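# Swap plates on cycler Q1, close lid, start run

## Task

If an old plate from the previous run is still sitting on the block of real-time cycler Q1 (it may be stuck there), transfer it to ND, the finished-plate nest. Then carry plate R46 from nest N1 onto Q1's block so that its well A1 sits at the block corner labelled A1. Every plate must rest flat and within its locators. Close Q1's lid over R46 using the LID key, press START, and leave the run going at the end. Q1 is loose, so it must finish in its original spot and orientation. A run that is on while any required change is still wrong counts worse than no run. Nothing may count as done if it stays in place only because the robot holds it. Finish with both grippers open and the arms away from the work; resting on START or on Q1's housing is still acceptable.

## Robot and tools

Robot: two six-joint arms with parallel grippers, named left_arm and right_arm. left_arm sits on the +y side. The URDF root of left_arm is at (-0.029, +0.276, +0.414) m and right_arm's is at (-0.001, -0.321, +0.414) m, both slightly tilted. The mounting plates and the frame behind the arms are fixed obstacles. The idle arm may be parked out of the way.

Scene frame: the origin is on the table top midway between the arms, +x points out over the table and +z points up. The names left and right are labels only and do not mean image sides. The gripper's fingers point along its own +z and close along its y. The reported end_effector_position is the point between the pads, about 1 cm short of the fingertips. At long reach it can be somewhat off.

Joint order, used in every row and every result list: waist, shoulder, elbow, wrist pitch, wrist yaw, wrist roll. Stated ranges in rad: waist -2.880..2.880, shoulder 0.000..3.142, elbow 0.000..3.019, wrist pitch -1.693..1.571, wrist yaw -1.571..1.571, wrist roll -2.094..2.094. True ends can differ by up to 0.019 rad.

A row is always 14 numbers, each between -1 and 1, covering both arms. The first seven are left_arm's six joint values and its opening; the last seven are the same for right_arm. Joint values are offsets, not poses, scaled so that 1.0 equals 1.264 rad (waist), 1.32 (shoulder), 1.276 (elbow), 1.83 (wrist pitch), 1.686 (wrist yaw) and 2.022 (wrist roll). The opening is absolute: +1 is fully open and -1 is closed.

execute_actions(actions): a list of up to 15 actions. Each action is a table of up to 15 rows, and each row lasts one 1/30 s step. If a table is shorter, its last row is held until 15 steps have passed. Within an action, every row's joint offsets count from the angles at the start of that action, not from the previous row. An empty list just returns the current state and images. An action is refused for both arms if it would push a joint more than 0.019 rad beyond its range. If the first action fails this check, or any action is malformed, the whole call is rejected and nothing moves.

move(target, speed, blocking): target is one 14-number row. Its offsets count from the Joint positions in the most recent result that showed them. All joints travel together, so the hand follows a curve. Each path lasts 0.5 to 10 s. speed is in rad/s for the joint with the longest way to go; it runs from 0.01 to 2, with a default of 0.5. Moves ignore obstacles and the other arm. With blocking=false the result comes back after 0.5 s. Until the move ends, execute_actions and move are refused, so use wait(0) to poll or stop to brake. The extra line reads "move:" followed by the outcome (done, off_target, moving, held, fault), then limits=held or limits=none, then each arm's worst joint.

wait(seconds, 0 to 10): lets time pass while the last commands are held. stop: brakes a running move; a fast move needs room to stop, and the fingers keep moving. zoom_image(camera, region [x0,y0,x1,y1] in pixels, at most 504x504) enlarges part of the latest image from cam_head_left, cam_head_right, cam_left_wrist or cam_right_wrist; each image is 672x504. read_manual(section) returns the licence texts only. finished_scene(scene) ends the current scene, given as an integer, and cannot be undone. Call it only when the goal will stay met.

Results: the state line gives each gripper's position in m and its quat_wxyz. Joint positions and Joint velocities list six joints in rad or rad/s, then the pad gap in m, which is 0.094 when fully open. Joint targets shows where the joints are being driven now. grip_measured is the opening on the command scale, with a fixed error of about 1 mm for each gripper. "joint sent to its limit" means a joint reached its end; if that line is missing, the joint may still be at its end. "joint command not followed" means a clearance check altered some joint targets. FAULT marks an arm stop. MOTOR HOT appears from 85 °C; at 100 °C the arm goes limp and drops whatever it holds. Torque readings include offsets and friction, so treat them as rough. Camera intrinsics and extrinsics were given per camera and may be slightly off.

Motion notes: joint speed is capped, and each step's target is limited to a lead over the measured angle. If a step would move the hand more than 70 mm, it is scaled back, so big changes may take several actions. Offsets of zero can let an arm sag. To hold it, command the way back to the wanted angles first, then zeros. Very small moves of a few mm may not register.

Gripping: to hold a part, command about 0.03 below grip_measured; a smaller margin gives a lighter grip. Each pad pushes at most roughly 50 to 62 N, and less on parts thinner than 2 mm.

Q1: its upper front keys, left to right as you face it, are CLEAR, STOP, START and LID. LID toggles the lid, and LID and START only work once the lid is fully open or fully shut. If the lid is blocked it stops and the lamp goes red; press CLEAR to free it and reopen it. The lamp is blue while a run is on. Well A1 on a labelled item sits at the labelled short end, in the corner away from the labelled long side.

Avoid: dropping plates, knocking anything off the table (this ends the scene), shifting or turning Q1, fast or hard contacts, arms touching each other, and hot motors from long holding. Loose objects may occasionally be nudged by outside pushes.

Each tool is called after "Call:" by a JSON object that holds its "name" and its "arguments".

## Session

Call:
{"name": "execute_actions", "arguments": {"actions": []}}

Scene clock: 0.00 s.
left_arm: end_effector_position=(+0.1959, +0.7024, +0.2441) grip_measured=+1.000 end_effector_quat_wxyz=(+0.159, -0.461, +0.841, -0.236) | right_arm: end_effector_position=(-0.0736, -0.8098, +0.2790) grip_measured=+1.000 end_effector_quat_wxyz=(-0.033, +0.926, +0.290, -0.239)
Joint names: [waist, shoulder, elbow, wrist pitch, wrist yaw, wrist roll]
Joint positions: left_arm=[ 1.167  1.633  0.993 -0.566  0.672  0.32   0.094] | right_arm=[-1.611  1.595  0.919 -0.415  0.18   0.972  0.094]
Joint velocities: left_arm=[-0.005 -0.015 -0.002 -0.002 -0.095 -0.007  0.   ] | right_arm=[-0.015  0.015 -0.017  0.002  0.051 -0.022  0.   ]
Joint torques (N m, as the arm reports them, + toward a larger angle): no reading
Joint targets: left_arm=[1.167 1.628 1.006 -0.566 0.673 0.320] | right_arm=[-1.614 1.587 0.933 -0.413 0.181 0.973]
camera_calibration (this result's frames):
cam_left_wrist: T_world_to_cam=[[0.703938, -0.457264, 0.54349, 0.0538206], [-0.704513, -0.546685, 0.452545, 0.41714], [0.0901852, -0.701459, -0.70698, 0.770625], [0, 0, 0, 1]] pos_world=[0.186496, 0.793217, 0.326791]
cam_right_wrist: T_world_to_cam=[[-0.510266, 0.834447, 0.20815, 0.577334], [0.859561, 0.486958, 0.155005, 0.421096], [0.0279834, 0.258012, -0.965736, 0.603136], [0, 0, 0, 1]] pos_world=[-0.0842412, -0.842427, 0.397026]

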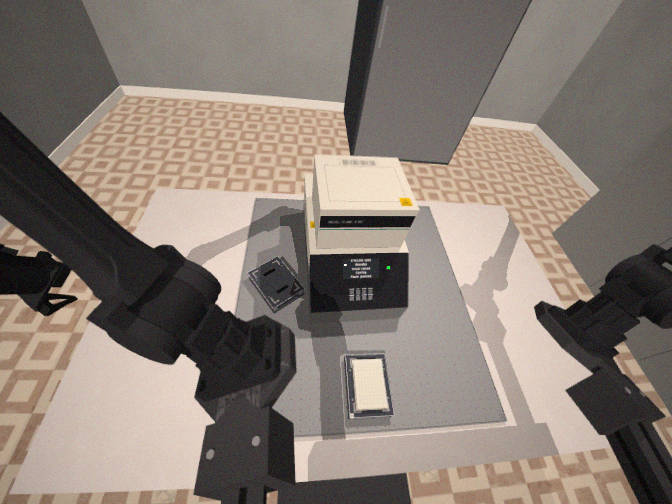

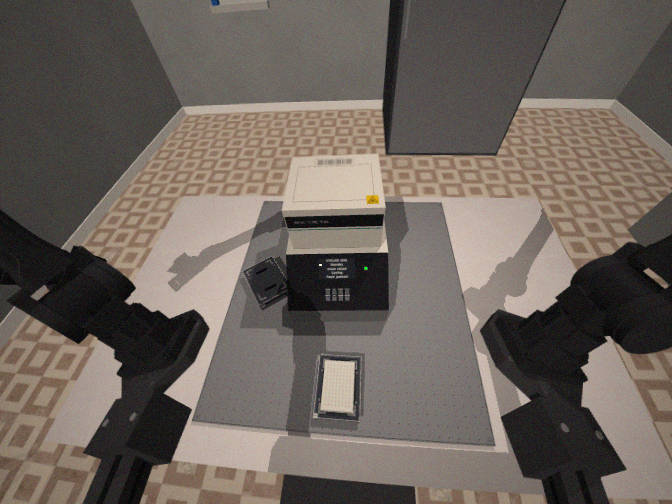

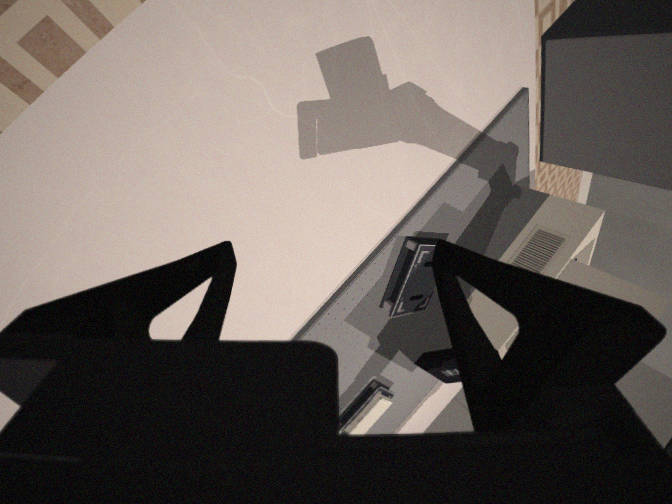

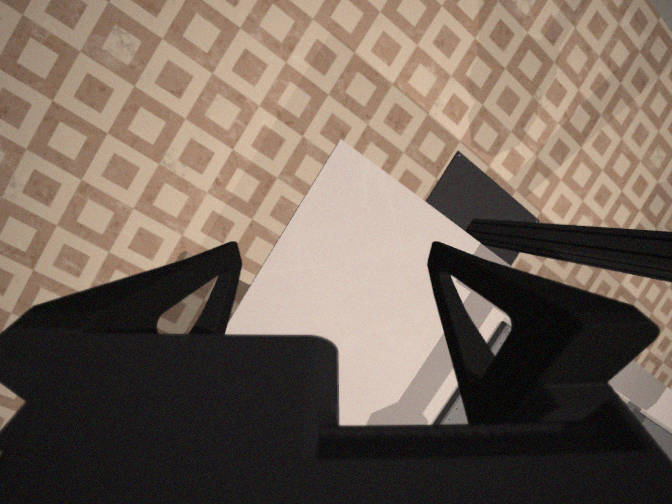

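Call:
{"name": "zoom_image", "arguments": {"camera": "cam_head_left", "region": [290, 140, 430, 320]}}

Call:
{"name": "zoom_image", "arguments": {"camera": "cam_head_right", "region": [270, 140, 410, 320]}}

Call:
{"name": "zoom_image", "arguments": {"camera": "cam_head_left", "region": [330, 340, 410, 430]}}

Call:
{"name": "zoom_image", "arguments": {"camera": "cam_head_right", "region": [300, 340, 380, 430]}}

Region (290, 140, 430, 320) of cam_head_left's 672x504 image, scaled by 2.800, with more detail than that image has.

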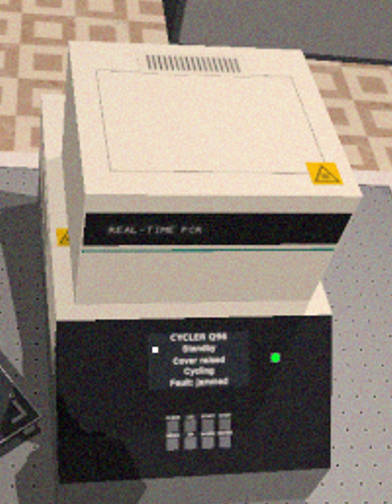

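Region (270, 140, 410, 320) of cam_head_right's 672x504 image, scaled by 2.800, with more detail than that image has.

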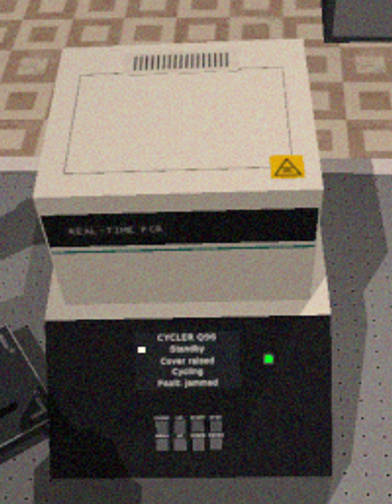

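Region (330, 340, 410, 430) of cam_head_left's 672x504 image, scaled by 5.600, with more detail than that image has.

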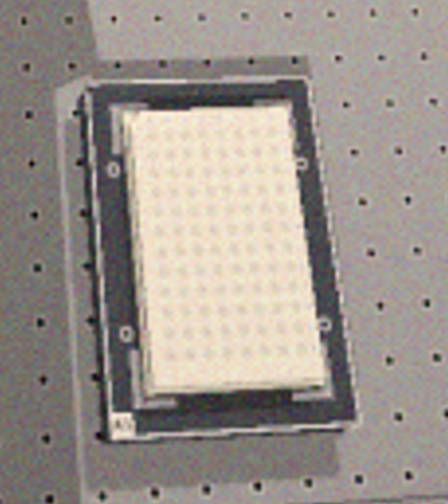

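Region (300, 340, 380, 430) of cam_head_right's 672x504 image, scaled by 5.600, with more detail than that image has.

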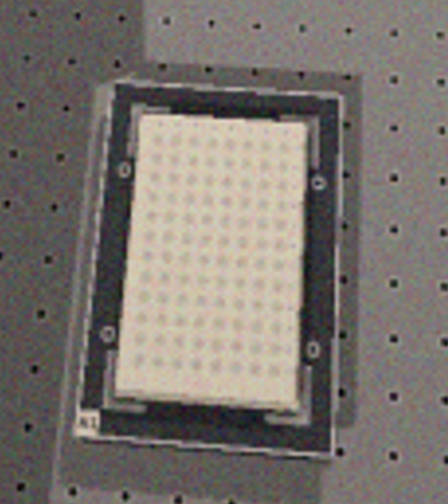

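Call:
{"name": "zoom_image", "arguments": {"camera": "cam_head_left", "region": [300, 245, 420, 320]}}

Call:
{"name": "zoom_image", "arguments": {"camera": "cam_head_right", "region": [280, 245, 400, 320]}}

Call:
{"name": "zoom_image", "arguments": {"camera": "cam_head_left", "region": [235, 245, 315, 320]}}

Call:
{"name": "zoom_image", "arguments": {"camera": "cam_head_right", "region": [230, 245, 310, 320]}}

Region (300, 245, 420, 320) of cam_head_left's 672x504 image, scaled by 4.200, with more detail than that image has; it fills the top 315 rows of this view, and the rest is white.

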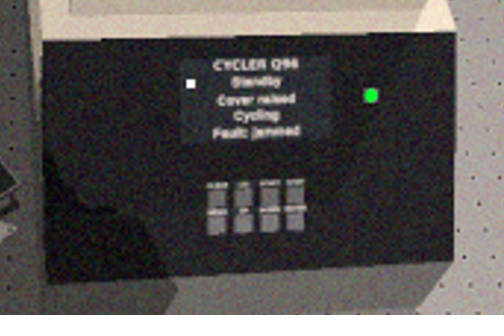

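Region (280, 245, 400, 320) of cam_head_right's 672x504 image, scaled by 4.200, with more detail than that image has; it fills the top 315 rows of this view, and the rest is white.

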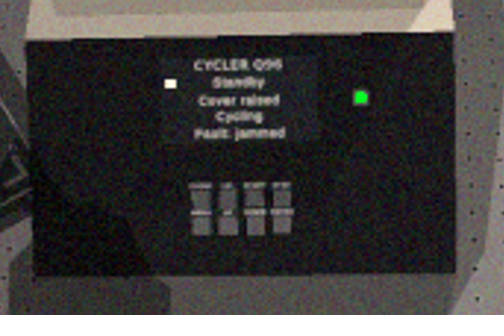

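Region (235, 245, 315, 320) of cam_head_left's 672x504 image, scaled by 6.300, with more detail than that image has; it fills the top 472 rows of this view, and the rest is white.

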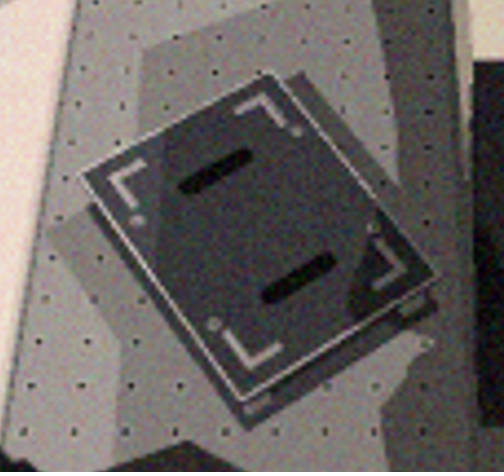

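Region (230, 245, 310, 320) of cam_head_right's 672x504 image, scaled by 6.300, with more detail than that image has; it fills the top 472 rows of this view, and the rest is white.

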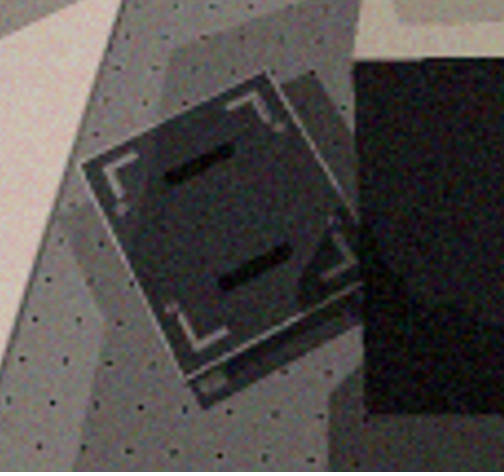

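Call:
{"name": "move", "arguments": {"target": [-0.5538,0.0682,-0.1332,0.1093,-0.344,-0.2324,1, 0.9494,0.1136,-0.3527,0.1639,0.2372,-0.0346,-1], "speed": 1.3}}

Scene clock: 8.53 s.
left_arm: end_effector_position=(+0.3299, +0.4616, +0.1964) grip_measured=+1.000 end_effector_quat_wxyz=(-0.028, -0.371, +0.912, -0.171) | right_arm: end_effector_position=(+0.1905, -0.4663, +0.1898) grip_measured=-0.979 end_effector_quat_wxyz=(-0.085, +0.585, +0.785, -0.186)
Joint names: [waist, shoulder, elbow, wrist pitch, wrist yaw, wrist roll]
Joint positions: left_arm=[ 0.46   1.707  0.827 -0.383  0.095 -0.138  0.094] | right_arm=[-0.408  1.742  0.471 -0.131  0.577  0.911  0.001]
Joint velocities: left_arm=[ 0.005 -0.015  0.007 -0.022 -0.037 -0.051  0.   ] | right_arm=[-0.015 -0.005  0.002  0.002 -0.022 -0.066 -0.001]
Joint torques (N m, as the arm reports them, + toward a larger angle): left_arm=[ -2.51 -12.39   1.88   0.75   0.07  -0.25] | right_arm=[ 2.43 -8.1  -1.12  0.26  0.5  -0.09]
Joint targets: left_arm=[0.467 1.723 0.823 -0.367 0.092 -0.150] | right_arm=[-0.411 1.745 0.469 -0.115 0.580 0.902]
move: done; limits=none; left_arm: farthest joint: the wrist pitch, 0.017 radians from its target (0.200 radians at the start); right_arm: farthest joint: the wrist pitch, 0.016 radians from its target (0.300 radians at the start)
camera_calibration (this result's frames):
cam_left_wrist: T_world_to_cam=[[0.692776, -0.660796, 0.288808, 0.0229301], [-0.625658, -0.351575, 0.696382, 0.237473], [-0.358629, -0.663131, -0.656995, 0.676453], [0, 0, 0, 1]] pos_world=[0.375287, 0.547219, 0.272432]
cam_right_wrist: T_world_to_cam=[[-0.88462, -0.236062, 0.402147, -0.0207176], [-0.0342404, 0.892953, 0.448846, 0.344428], [-0.465054, 0.383289, -0.798007, 0.541515], [0, 0, 0, 1]] pos_world=[0.2453, -0.520006, 0.285869]

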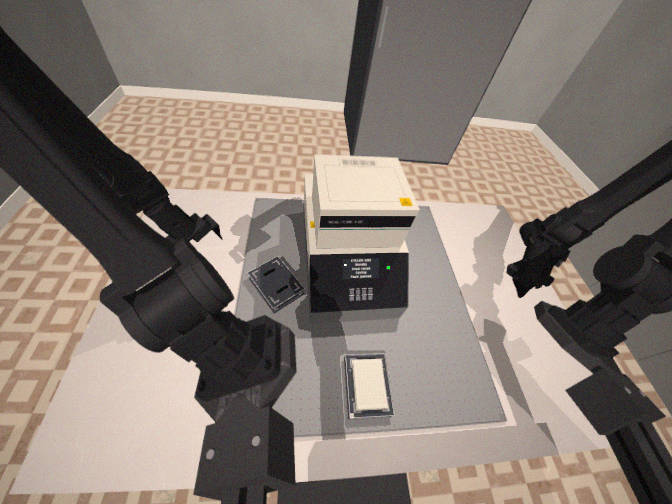

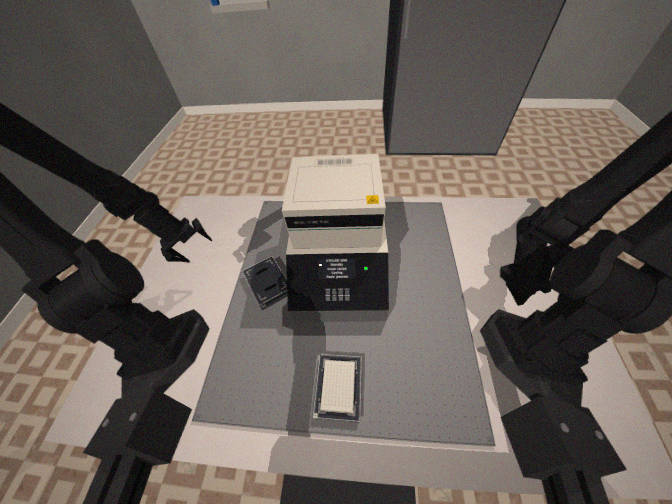

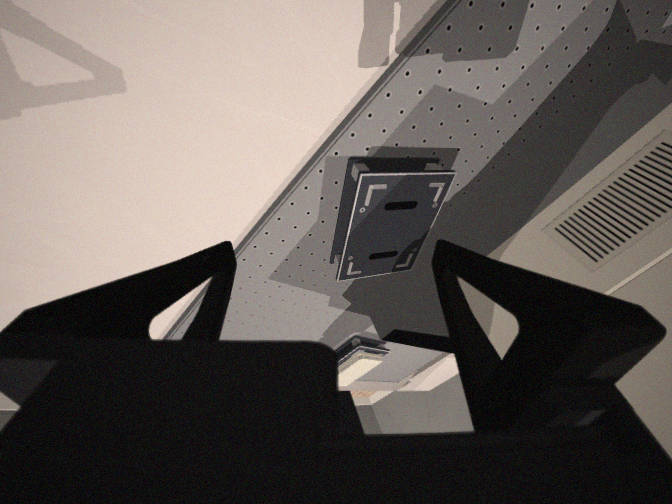

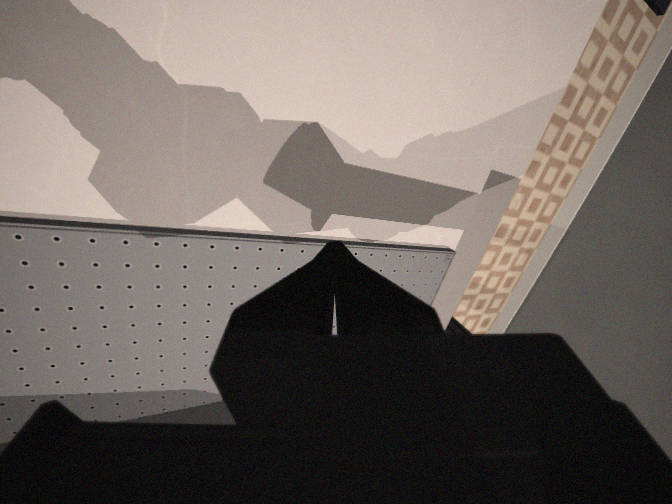

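Call:
{"name": "move", "arguments": {"target": [-0.4984,0.1,-0.1348,0.1235,-0.3221,-0.2443,1, 0.9968,0.3841,0.1129,0.1689,0.1287,-0.0495,-1], "speed": 1.3}}

Scene clock: 11.17 s.
left_arm: end_effector_position=(+0.3238, +0.2696, +0.2190) grip_measured=+1.000 end_effector_quat_wxyz=(-0.001, -0.311, +0.950, +0.002) | right_arm: end_effector_position=(+0.2368, -0.0960, +0.2214) grip_measured=-0.979 end_effector_quat_wxyz=(+0.171, +0.038, +0.984, -0.037)
Joint names: [waist, shoulder, elbow, wrist pitch, wrist yaw, wrist roll]
Joint positions: left_arm=[-0.171  1.824  0.658 -0.174 -0.446 -0.619  0.094] | right_arm=[0.858 2.249 0.61  0.158 0.792 0.82  0.001]
Joint velocities: left_arm=[-0.005 -0.015  0.007  0.002  0.037 -0.007  0.   ] | right_arm=[-0.005 -0.015 -0.002  0.002 -0.022  0.022  0.001]
Joint torques (N m, as the arm reports them, + toward a larger angle): left_arm=[-4.84 -9.86  1.39  1.02 -0.21 -0.26] | right_arm=[ 6.51 -9.68  1.96  1.05  0.47 -0.14]
Joint targets: left_arm=[-0.170 1.839 0.654 -0.156 -0.448 -0.632] | right_arm=[0.852 2.249 0.615 0.178 0.794 0.811]
move: done; limits=none; left_arm: farthest joint: the wrist pitch, 0.017 radians from its target (0.226 radians at the start); right_arm: farthest joint: the wrist pitch, 0.020 radians from its target (0.309 radians at the start)
camera_calibration (this result's frames):
cam_left_wrist: T_world_to_cam=[[0.597776, -0.80165, -0.00466664, 0.0267465], [-0.648091, -0.48668, 0.585765, 0.218365], [-0.47185, -0.347132, -0.810467, 0.546816], [0, 0, 0, 1]] pos_world=[0.383547, 0.317533, 0.315391]
cam_right_wrist: T_world_to_cam=[[-0.0988461, -0.992644, 0.0699129, -0.0901208], [-0.959684, 0.11367, 0.257071, 0.187964], [-0.263127, -0.0416838, -0.96386, 0.394461], [0, 0, 0, 1]] pos_world=[0.275272, -0.0943811, 0.338186]

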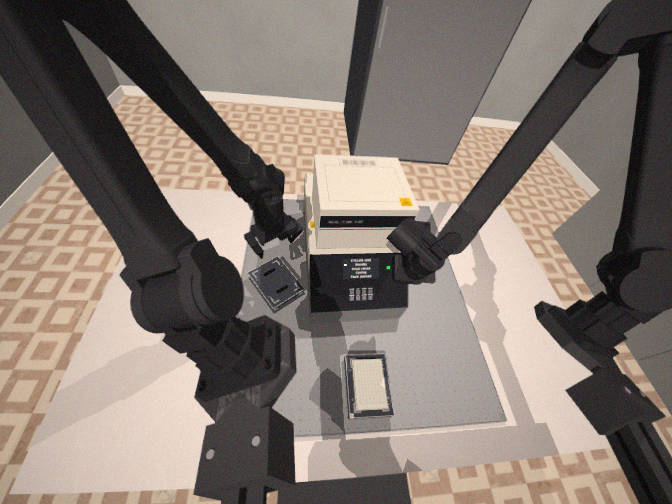

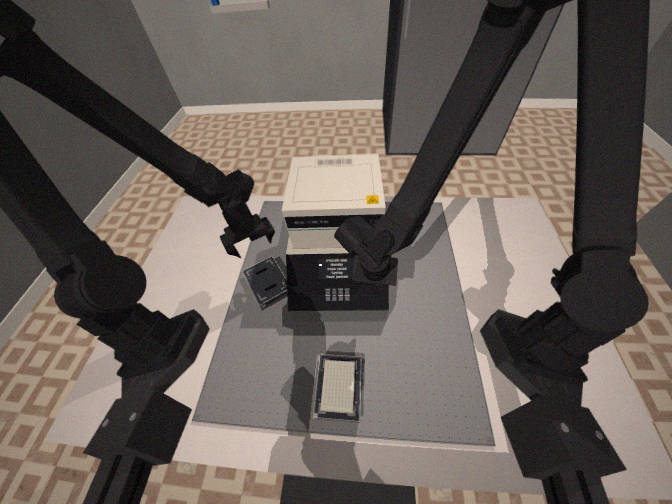

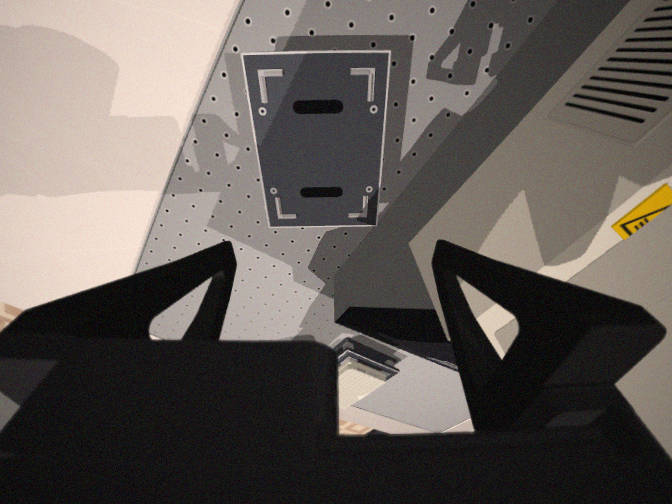

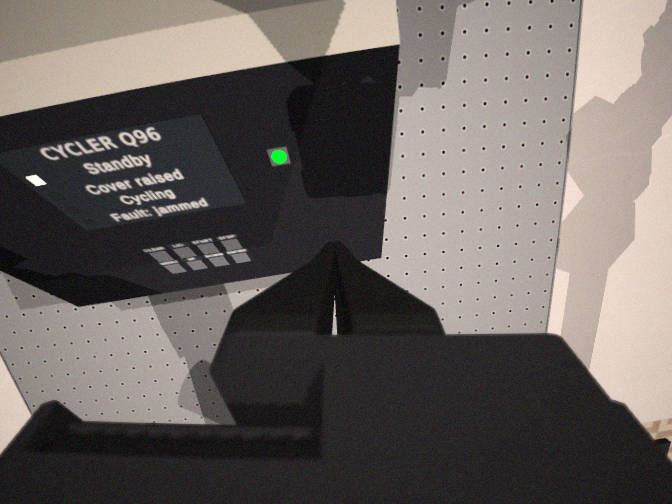

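Call:
{"name": "zoom_image", "arguments": {"camera": "cam_right_wrist", "region": [130, 215, 270, 290]}}

Call:
{"name": "zoom_image", "arguments": {"camera": "cam_left_wrist", "region": [220, 40, 420, 240]}}

Region (130, 215, 270, 290) of cam_right_wrist's 672x504 image, scaled by 3.600, with more detail than that image has; it fills the top 270 rows of this view, and the rest is white.

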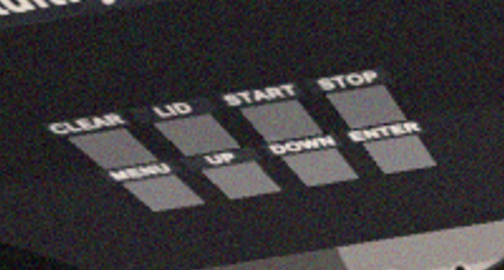

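Region (220, 40, 420, 240) of cam_left_wrist's 672x504 image, scaled by 2.520, with more detail than that image has.

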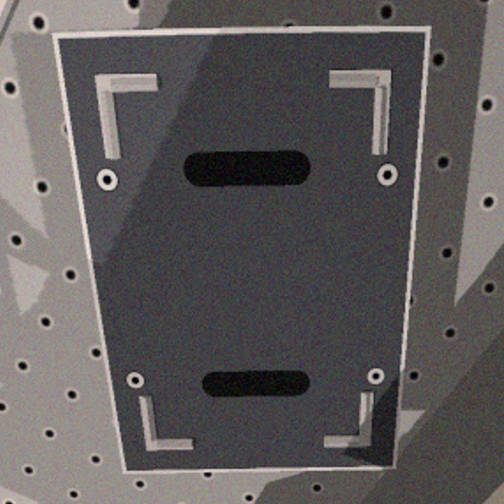

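Call:
{"name": "move", "arguments": {"target": [0,0,0,0,0,0,1, 0.125,0.2538,0.2128,0.0716,0.0077,-0.0148,-1], "speed": 0.7}}

Scene clock: 14.87 s.
left_arm: end_effector_position=(+0.3238, +0.2696, +0.2190) grip_measured=+1.000 end_effector_quat_wxyz=(-0.001, -0.311, +0.950, +0.002) | right_arm: end_effector_position=(+0.2136, +0.0188, +0.1580) grip_measured=-0.979 end_effector_quat_wxyz=(+0.212, -0.021, +0.977, +0.001)
Joint names: [waist, shoulder, elbow, wrist pitch, wrist yaw, wrist roll]
Joint positions: left_arm=[-0.171  1.824  0.658 -0.174 -0.446 -0.619  0.094] | right_arm=[1.006 2.591 0.876 0.269 0.802 0.799 0.001]
Joint velocities: left_arm=[ 0.005 -0.015  0.007 -0.007  0.007  0.022  0.   ] | right_arm=[ 0.015 -0.005  0.002  0.007  0.022  0.11  -0.001]
Joint torques (N m, as the arm reports them, + toward a larger angle): left_arm=[ -4.91 -11.19   1.69   0.4   -0.09  -0.16] | right_arm=[  8.69 -13.09   2.11   1.15   0.48  -0.12]
Joint targets: left_arm=[-0.171 1.824 0.658 -0.174 -0.446 -0.619] | right_arm=[1.016 2.584 0.881 0.289 0.805 0.790]
move: done; limits=none; left_arm: farthest joint: the waist, 0.000 radians from its target (0.000 radians at the start); right_arm: farthest joint: the wrist pitch, 0.020 radians from its target (0.131 radians at the start)
camera_calibration (this result's frames):
cam_left_wrist: T_world_to_cam=[[0.598081, -0.801422, -0.00466726, 0.0265861], [-0.647906, -0.486928, 0.585764, 0.218373], [-0.471717, -0.347311, -0.810468, 0.546821], [0, 0, 0, 1]] pos_world=[0.383529, 0.317555, 0.315391]
cam_right_wrist: T_world_to_cam=[[0.0283876, -0.999473, 0.0157294, 0.00743325], [-0.983544, -0.0251195, 0.178915, 0.188996], [-0.178425, -0.0205495, -0.983739, 0.316608], [0, 0, 0, 1]] pos_world=[0.242166, 0.018683, 0.277529]

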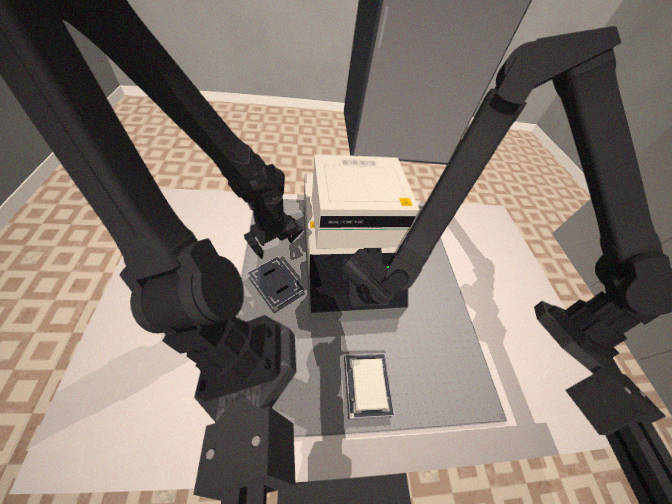

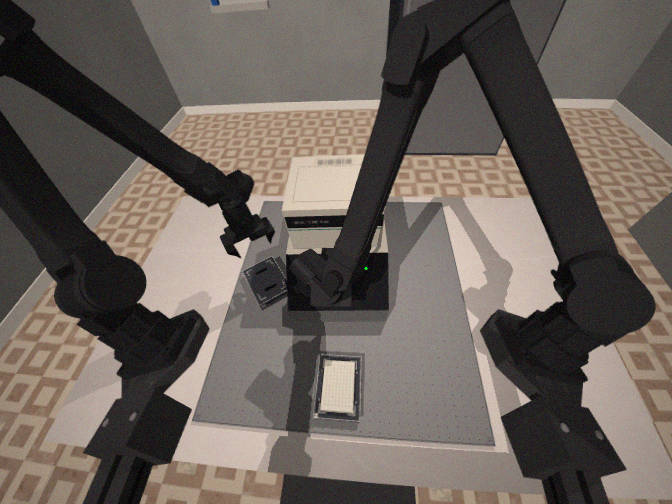

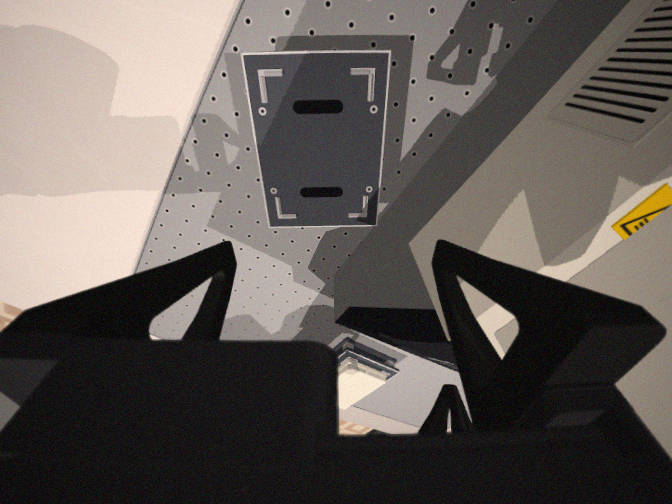

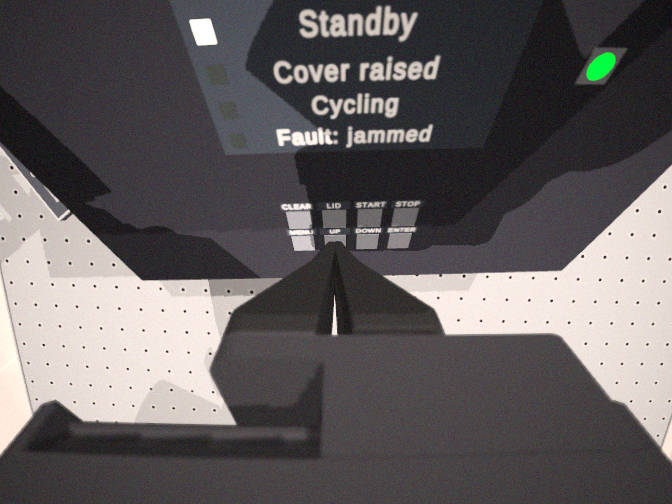

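Call:
{"name": "zoom_image", "arguments": {"camera": "cam_right_wrist", "region": [270, 190, 430, 270]}}

Region (270, 190, 430, 270) of cam_right_wrist's 672x504 image, scaled by 3.150, with more detail than that image has.

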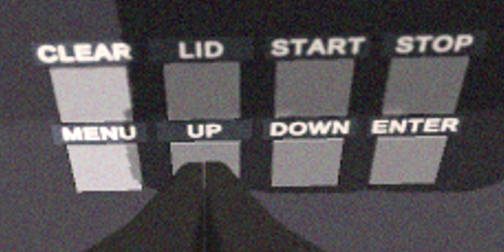

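Call:
{"name": "execute_actions", "arguments": {"actions": [[[0,0,0,0,0,0,1,-0.01175,0.00813,0.00653,0.005,0,0,-1],[0,0,0,0,0,0,1,-0.0131,0.00923,0.00784,0.005,0,0,-1],[0,0,0,0,0,0,1,-0.01511,0.01088,0.00979,0.005,0,0,-1],[0,0,0,0,0,0,1,-0.0178,0.01308,0.0124,0.005,0,0,-1],[0,0,0,0,0,0,1,-0.02083,0.01556,0.01533,0.005,0,0,-1],[0,0,0,0,0,0,1,-0.02419,0.01831,0.01859,0.005,0,0,-1],[0,0,0,0,0,0,1,-0.02789,0.02133,0.02218,0.005,0,0,-1],[0,0,0,0,0,0,1,-0.03159,0.02436,0.02577,0.005,0,0,-1],[0,0,0,0,0,0,1,-0.03495,0.02711,0.02903,0.005,0,0,-1],[0,0,0,0,0,0,1,-0.03798,0.02958,0.03196,0.005,0,0,-1],[0,0,0,0,0,0,1,-0.0405,0.03164,0.03441,0.005,0,0,-1],[0,0,0,0,0,0,1,-0.04235,0.03316,0.0362,0.005,0,0,-1],[0,0,0,0,0,0,1,-0.04369,0.03426,0.0375,0.005,0,0,-1],[0,0,0,0,0,0,1,-0.04436,0.03481,0.03815,0.005,0,0,-1],[0,0,0,0,0,0,1,-0.0447,0.03508,0.03848,0.005,0,0,-1]]]}}

Call:
{"name": "wait", "arguments": {"seconds": 0.3}}

Scene clock: 17.33 s.
left_arm: end_effector_position=(+0.3238, +0.2696, +0.2190) grip_measured=+1.000 end_effector_quat_wxyz=(-0.001, -0.311, +0.950, +0.002) | right_arm: end_effector_position=(+0.2211, +0.0166, +0.1388) grip_measured=-0.979 end_effector_quat_wxyz=(+0.204, -0.003, +0.979, -0.009)
Joint names: [waist, shoulder, elbow, wrist pitch, wrist yaw, wrist roll]
Joint positions: left_arm=[-0.171  1.824  0.658 -0.174 -0.446 -0.619  0.094] | right_arm=[0.962 2.629 0.914 0.269 0.802 0.799 0.001]
Joint velocities: left_arm=[-0.005 -0.005  0.012  0.007 -0.007 -0.022  0.   ] | right_arm=[-0.063  0.034  0.027 -0.007  0.007 -0.066  0.001]
Joint torques (N m, as the arm reports them, + toward a larger angle): left_arm=[ -4.9  -11.21   1.68   0.4   -0.09  -0.17] | right_arm=[  7.33 -12.21   2.38   0.76   0.35  -0.04]
Joint targets: left_arm=[-0.171 1.824 0.658 -0.174 -0.446 -0.619] | right_arm=[0.949 2.637 0.925 0.278 0.802 0.799]
camera_calibration (this result's frames):
cam_left_wrist: T_world_to_cam=[[0.598081, -0.801422, -0.00466726, 0.0265861], [-0.647906, -0.486928, 0.585764, 0.218373], [-0.471717, -0.347311, -0.810468, 0.546821], [0, 0, 0, 1]] pos_world=[0.383529, 0.317555, 0.315391]
cam_right_wrist: T_world_to_cam=[[-0.00890906, -0.999571, 0.027908, 0.0118886], [-0.980524, 0.0142084, 0.195886, 0.196067], [-0.196198, -0.0256193, -0.98023, 0.302609], [0, 0, 0, 1]] pos_world=[0.251725, 0.0168504, 0.257888]

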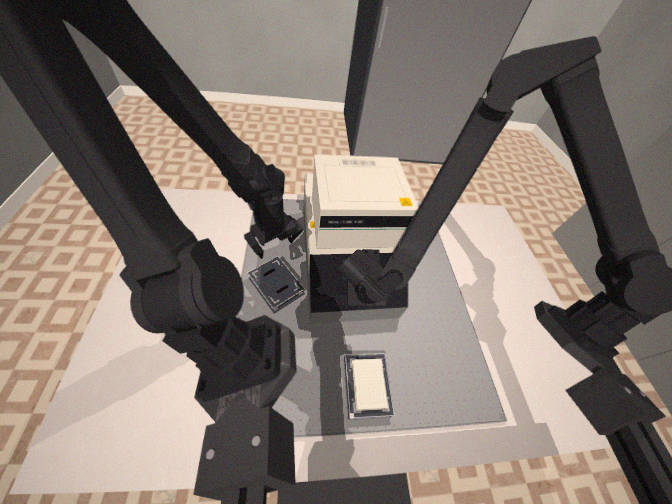

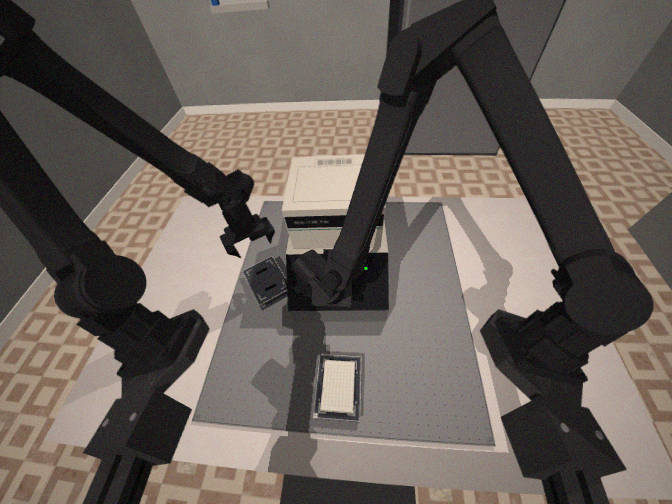

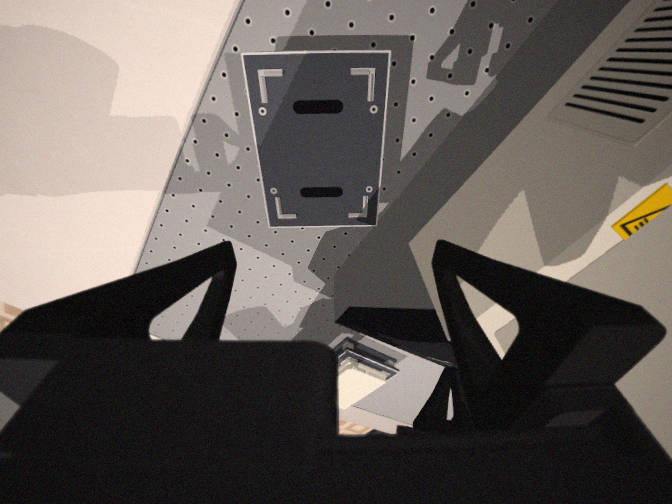

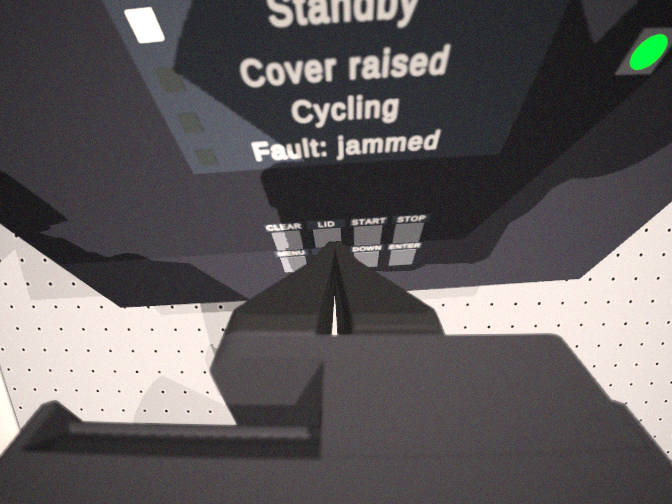

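Scene clock: 17.63 s.
left_arm: end_effector_position=(+0.3238, +0.2696, +0.2190) grip_measured=+1.000 end_effector_quat_wxyz=(-0.001, -0.311, +0.950, +0.002) | right_arm: end_effector_position=(+0.2211, +0.0163, +0.1384) grip_measured=-0.979 end_effector_quat_wxyz=(+0.203, -0.003, +0.979, -0.009)
Joint names: [waist, shoulder, elbow, wrist pitch, wrist yaw, wrist roll]
Joint positions: left_arm=[-0.171  1.824  0.658 -0.174 -0.446 -0.619  0.094] | right_arm=[0.961 2.63  0.914 0.269 0.802 0.799 0.001]
Joint velocities: left_arm=[-0.005  0.005 -0.007  0.002 -0.066  0.007  0.   ] | right_arm=[-0.015 -0.005 -0.007 -0.002  0.007 -0.051 -0.   ]
Joint torques (N m, as the arm reports them, + toward a larger angle): left_arm=[ -4.9  -11.13   1.68   0.38  -0.09  -0.17] | right_arm=[  7.34 -11.94   2.28   0.73   0.37  -0.04]
Joint targets: left_arm=[-0.171 1.824 0.658 -0.174 -0.446 -0.619] | right_arm=[0.949 2.637 0.925 0.278 0.802 0.799]
wait: 0.30 s; at rest by 0.17 s
camera_calibration (this result's frames):
cam_left_wrist: T_world_to_cam=[[0.598081, -0.801422, -0.00466726, 0.0265861], [-0.647906, -0.486928, 0.585764, 0.218373], [-0.471717, -0.347311, -0.810468, 0.546821], [0, 0, 0, 1]] pos_world=[0.383529, 0.317555, 0.315391]
cam_right_wrist: T_world_to_cam=[[-0.00972396, -0.999546, 0.028511, 0.0116985], [-0.980387, 0.0151425, 0.1965, 0.196097], [-0.196843, -0.026041, -0.980089, 0.302297], [0, 0, 0, 1]] pos_world=[0.25187, 0.0165959, 0.257411]

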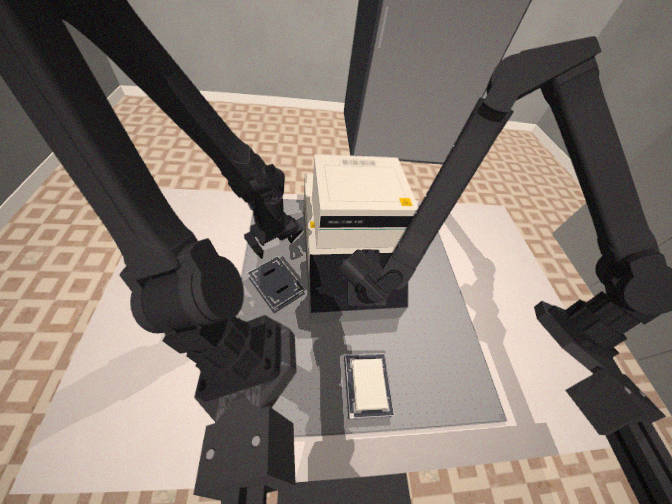

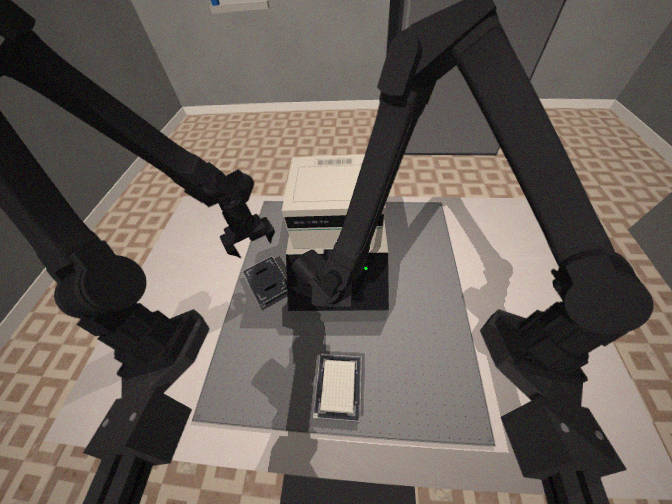

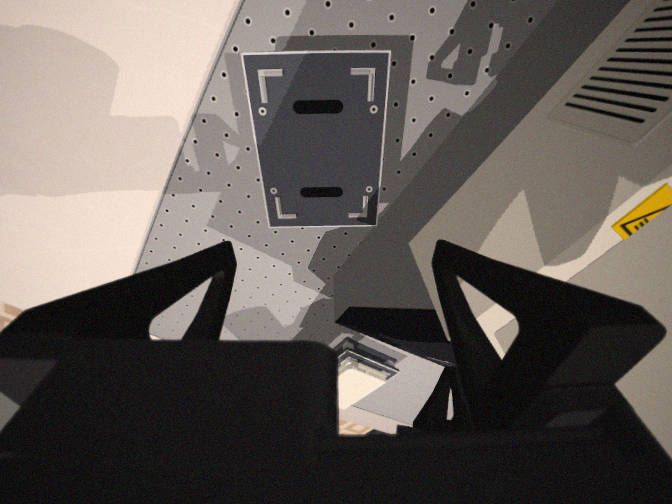

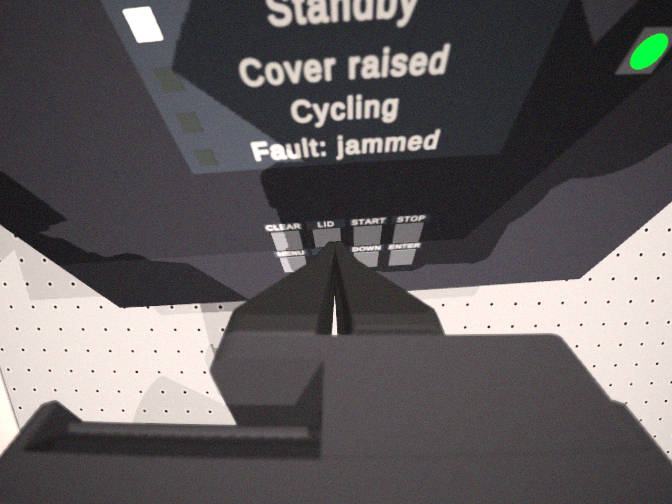

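Call:
{"name": "zoom_image", "arguments": {"camera": "cam_right_wrist", "region": [260, 200, 420, 280]}}

Region (260, 200, 420, 280) of cam_right_wrist's 672x504 image, scaled by 3.150, with more detail than that image has.

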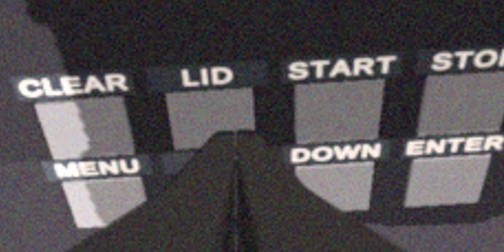

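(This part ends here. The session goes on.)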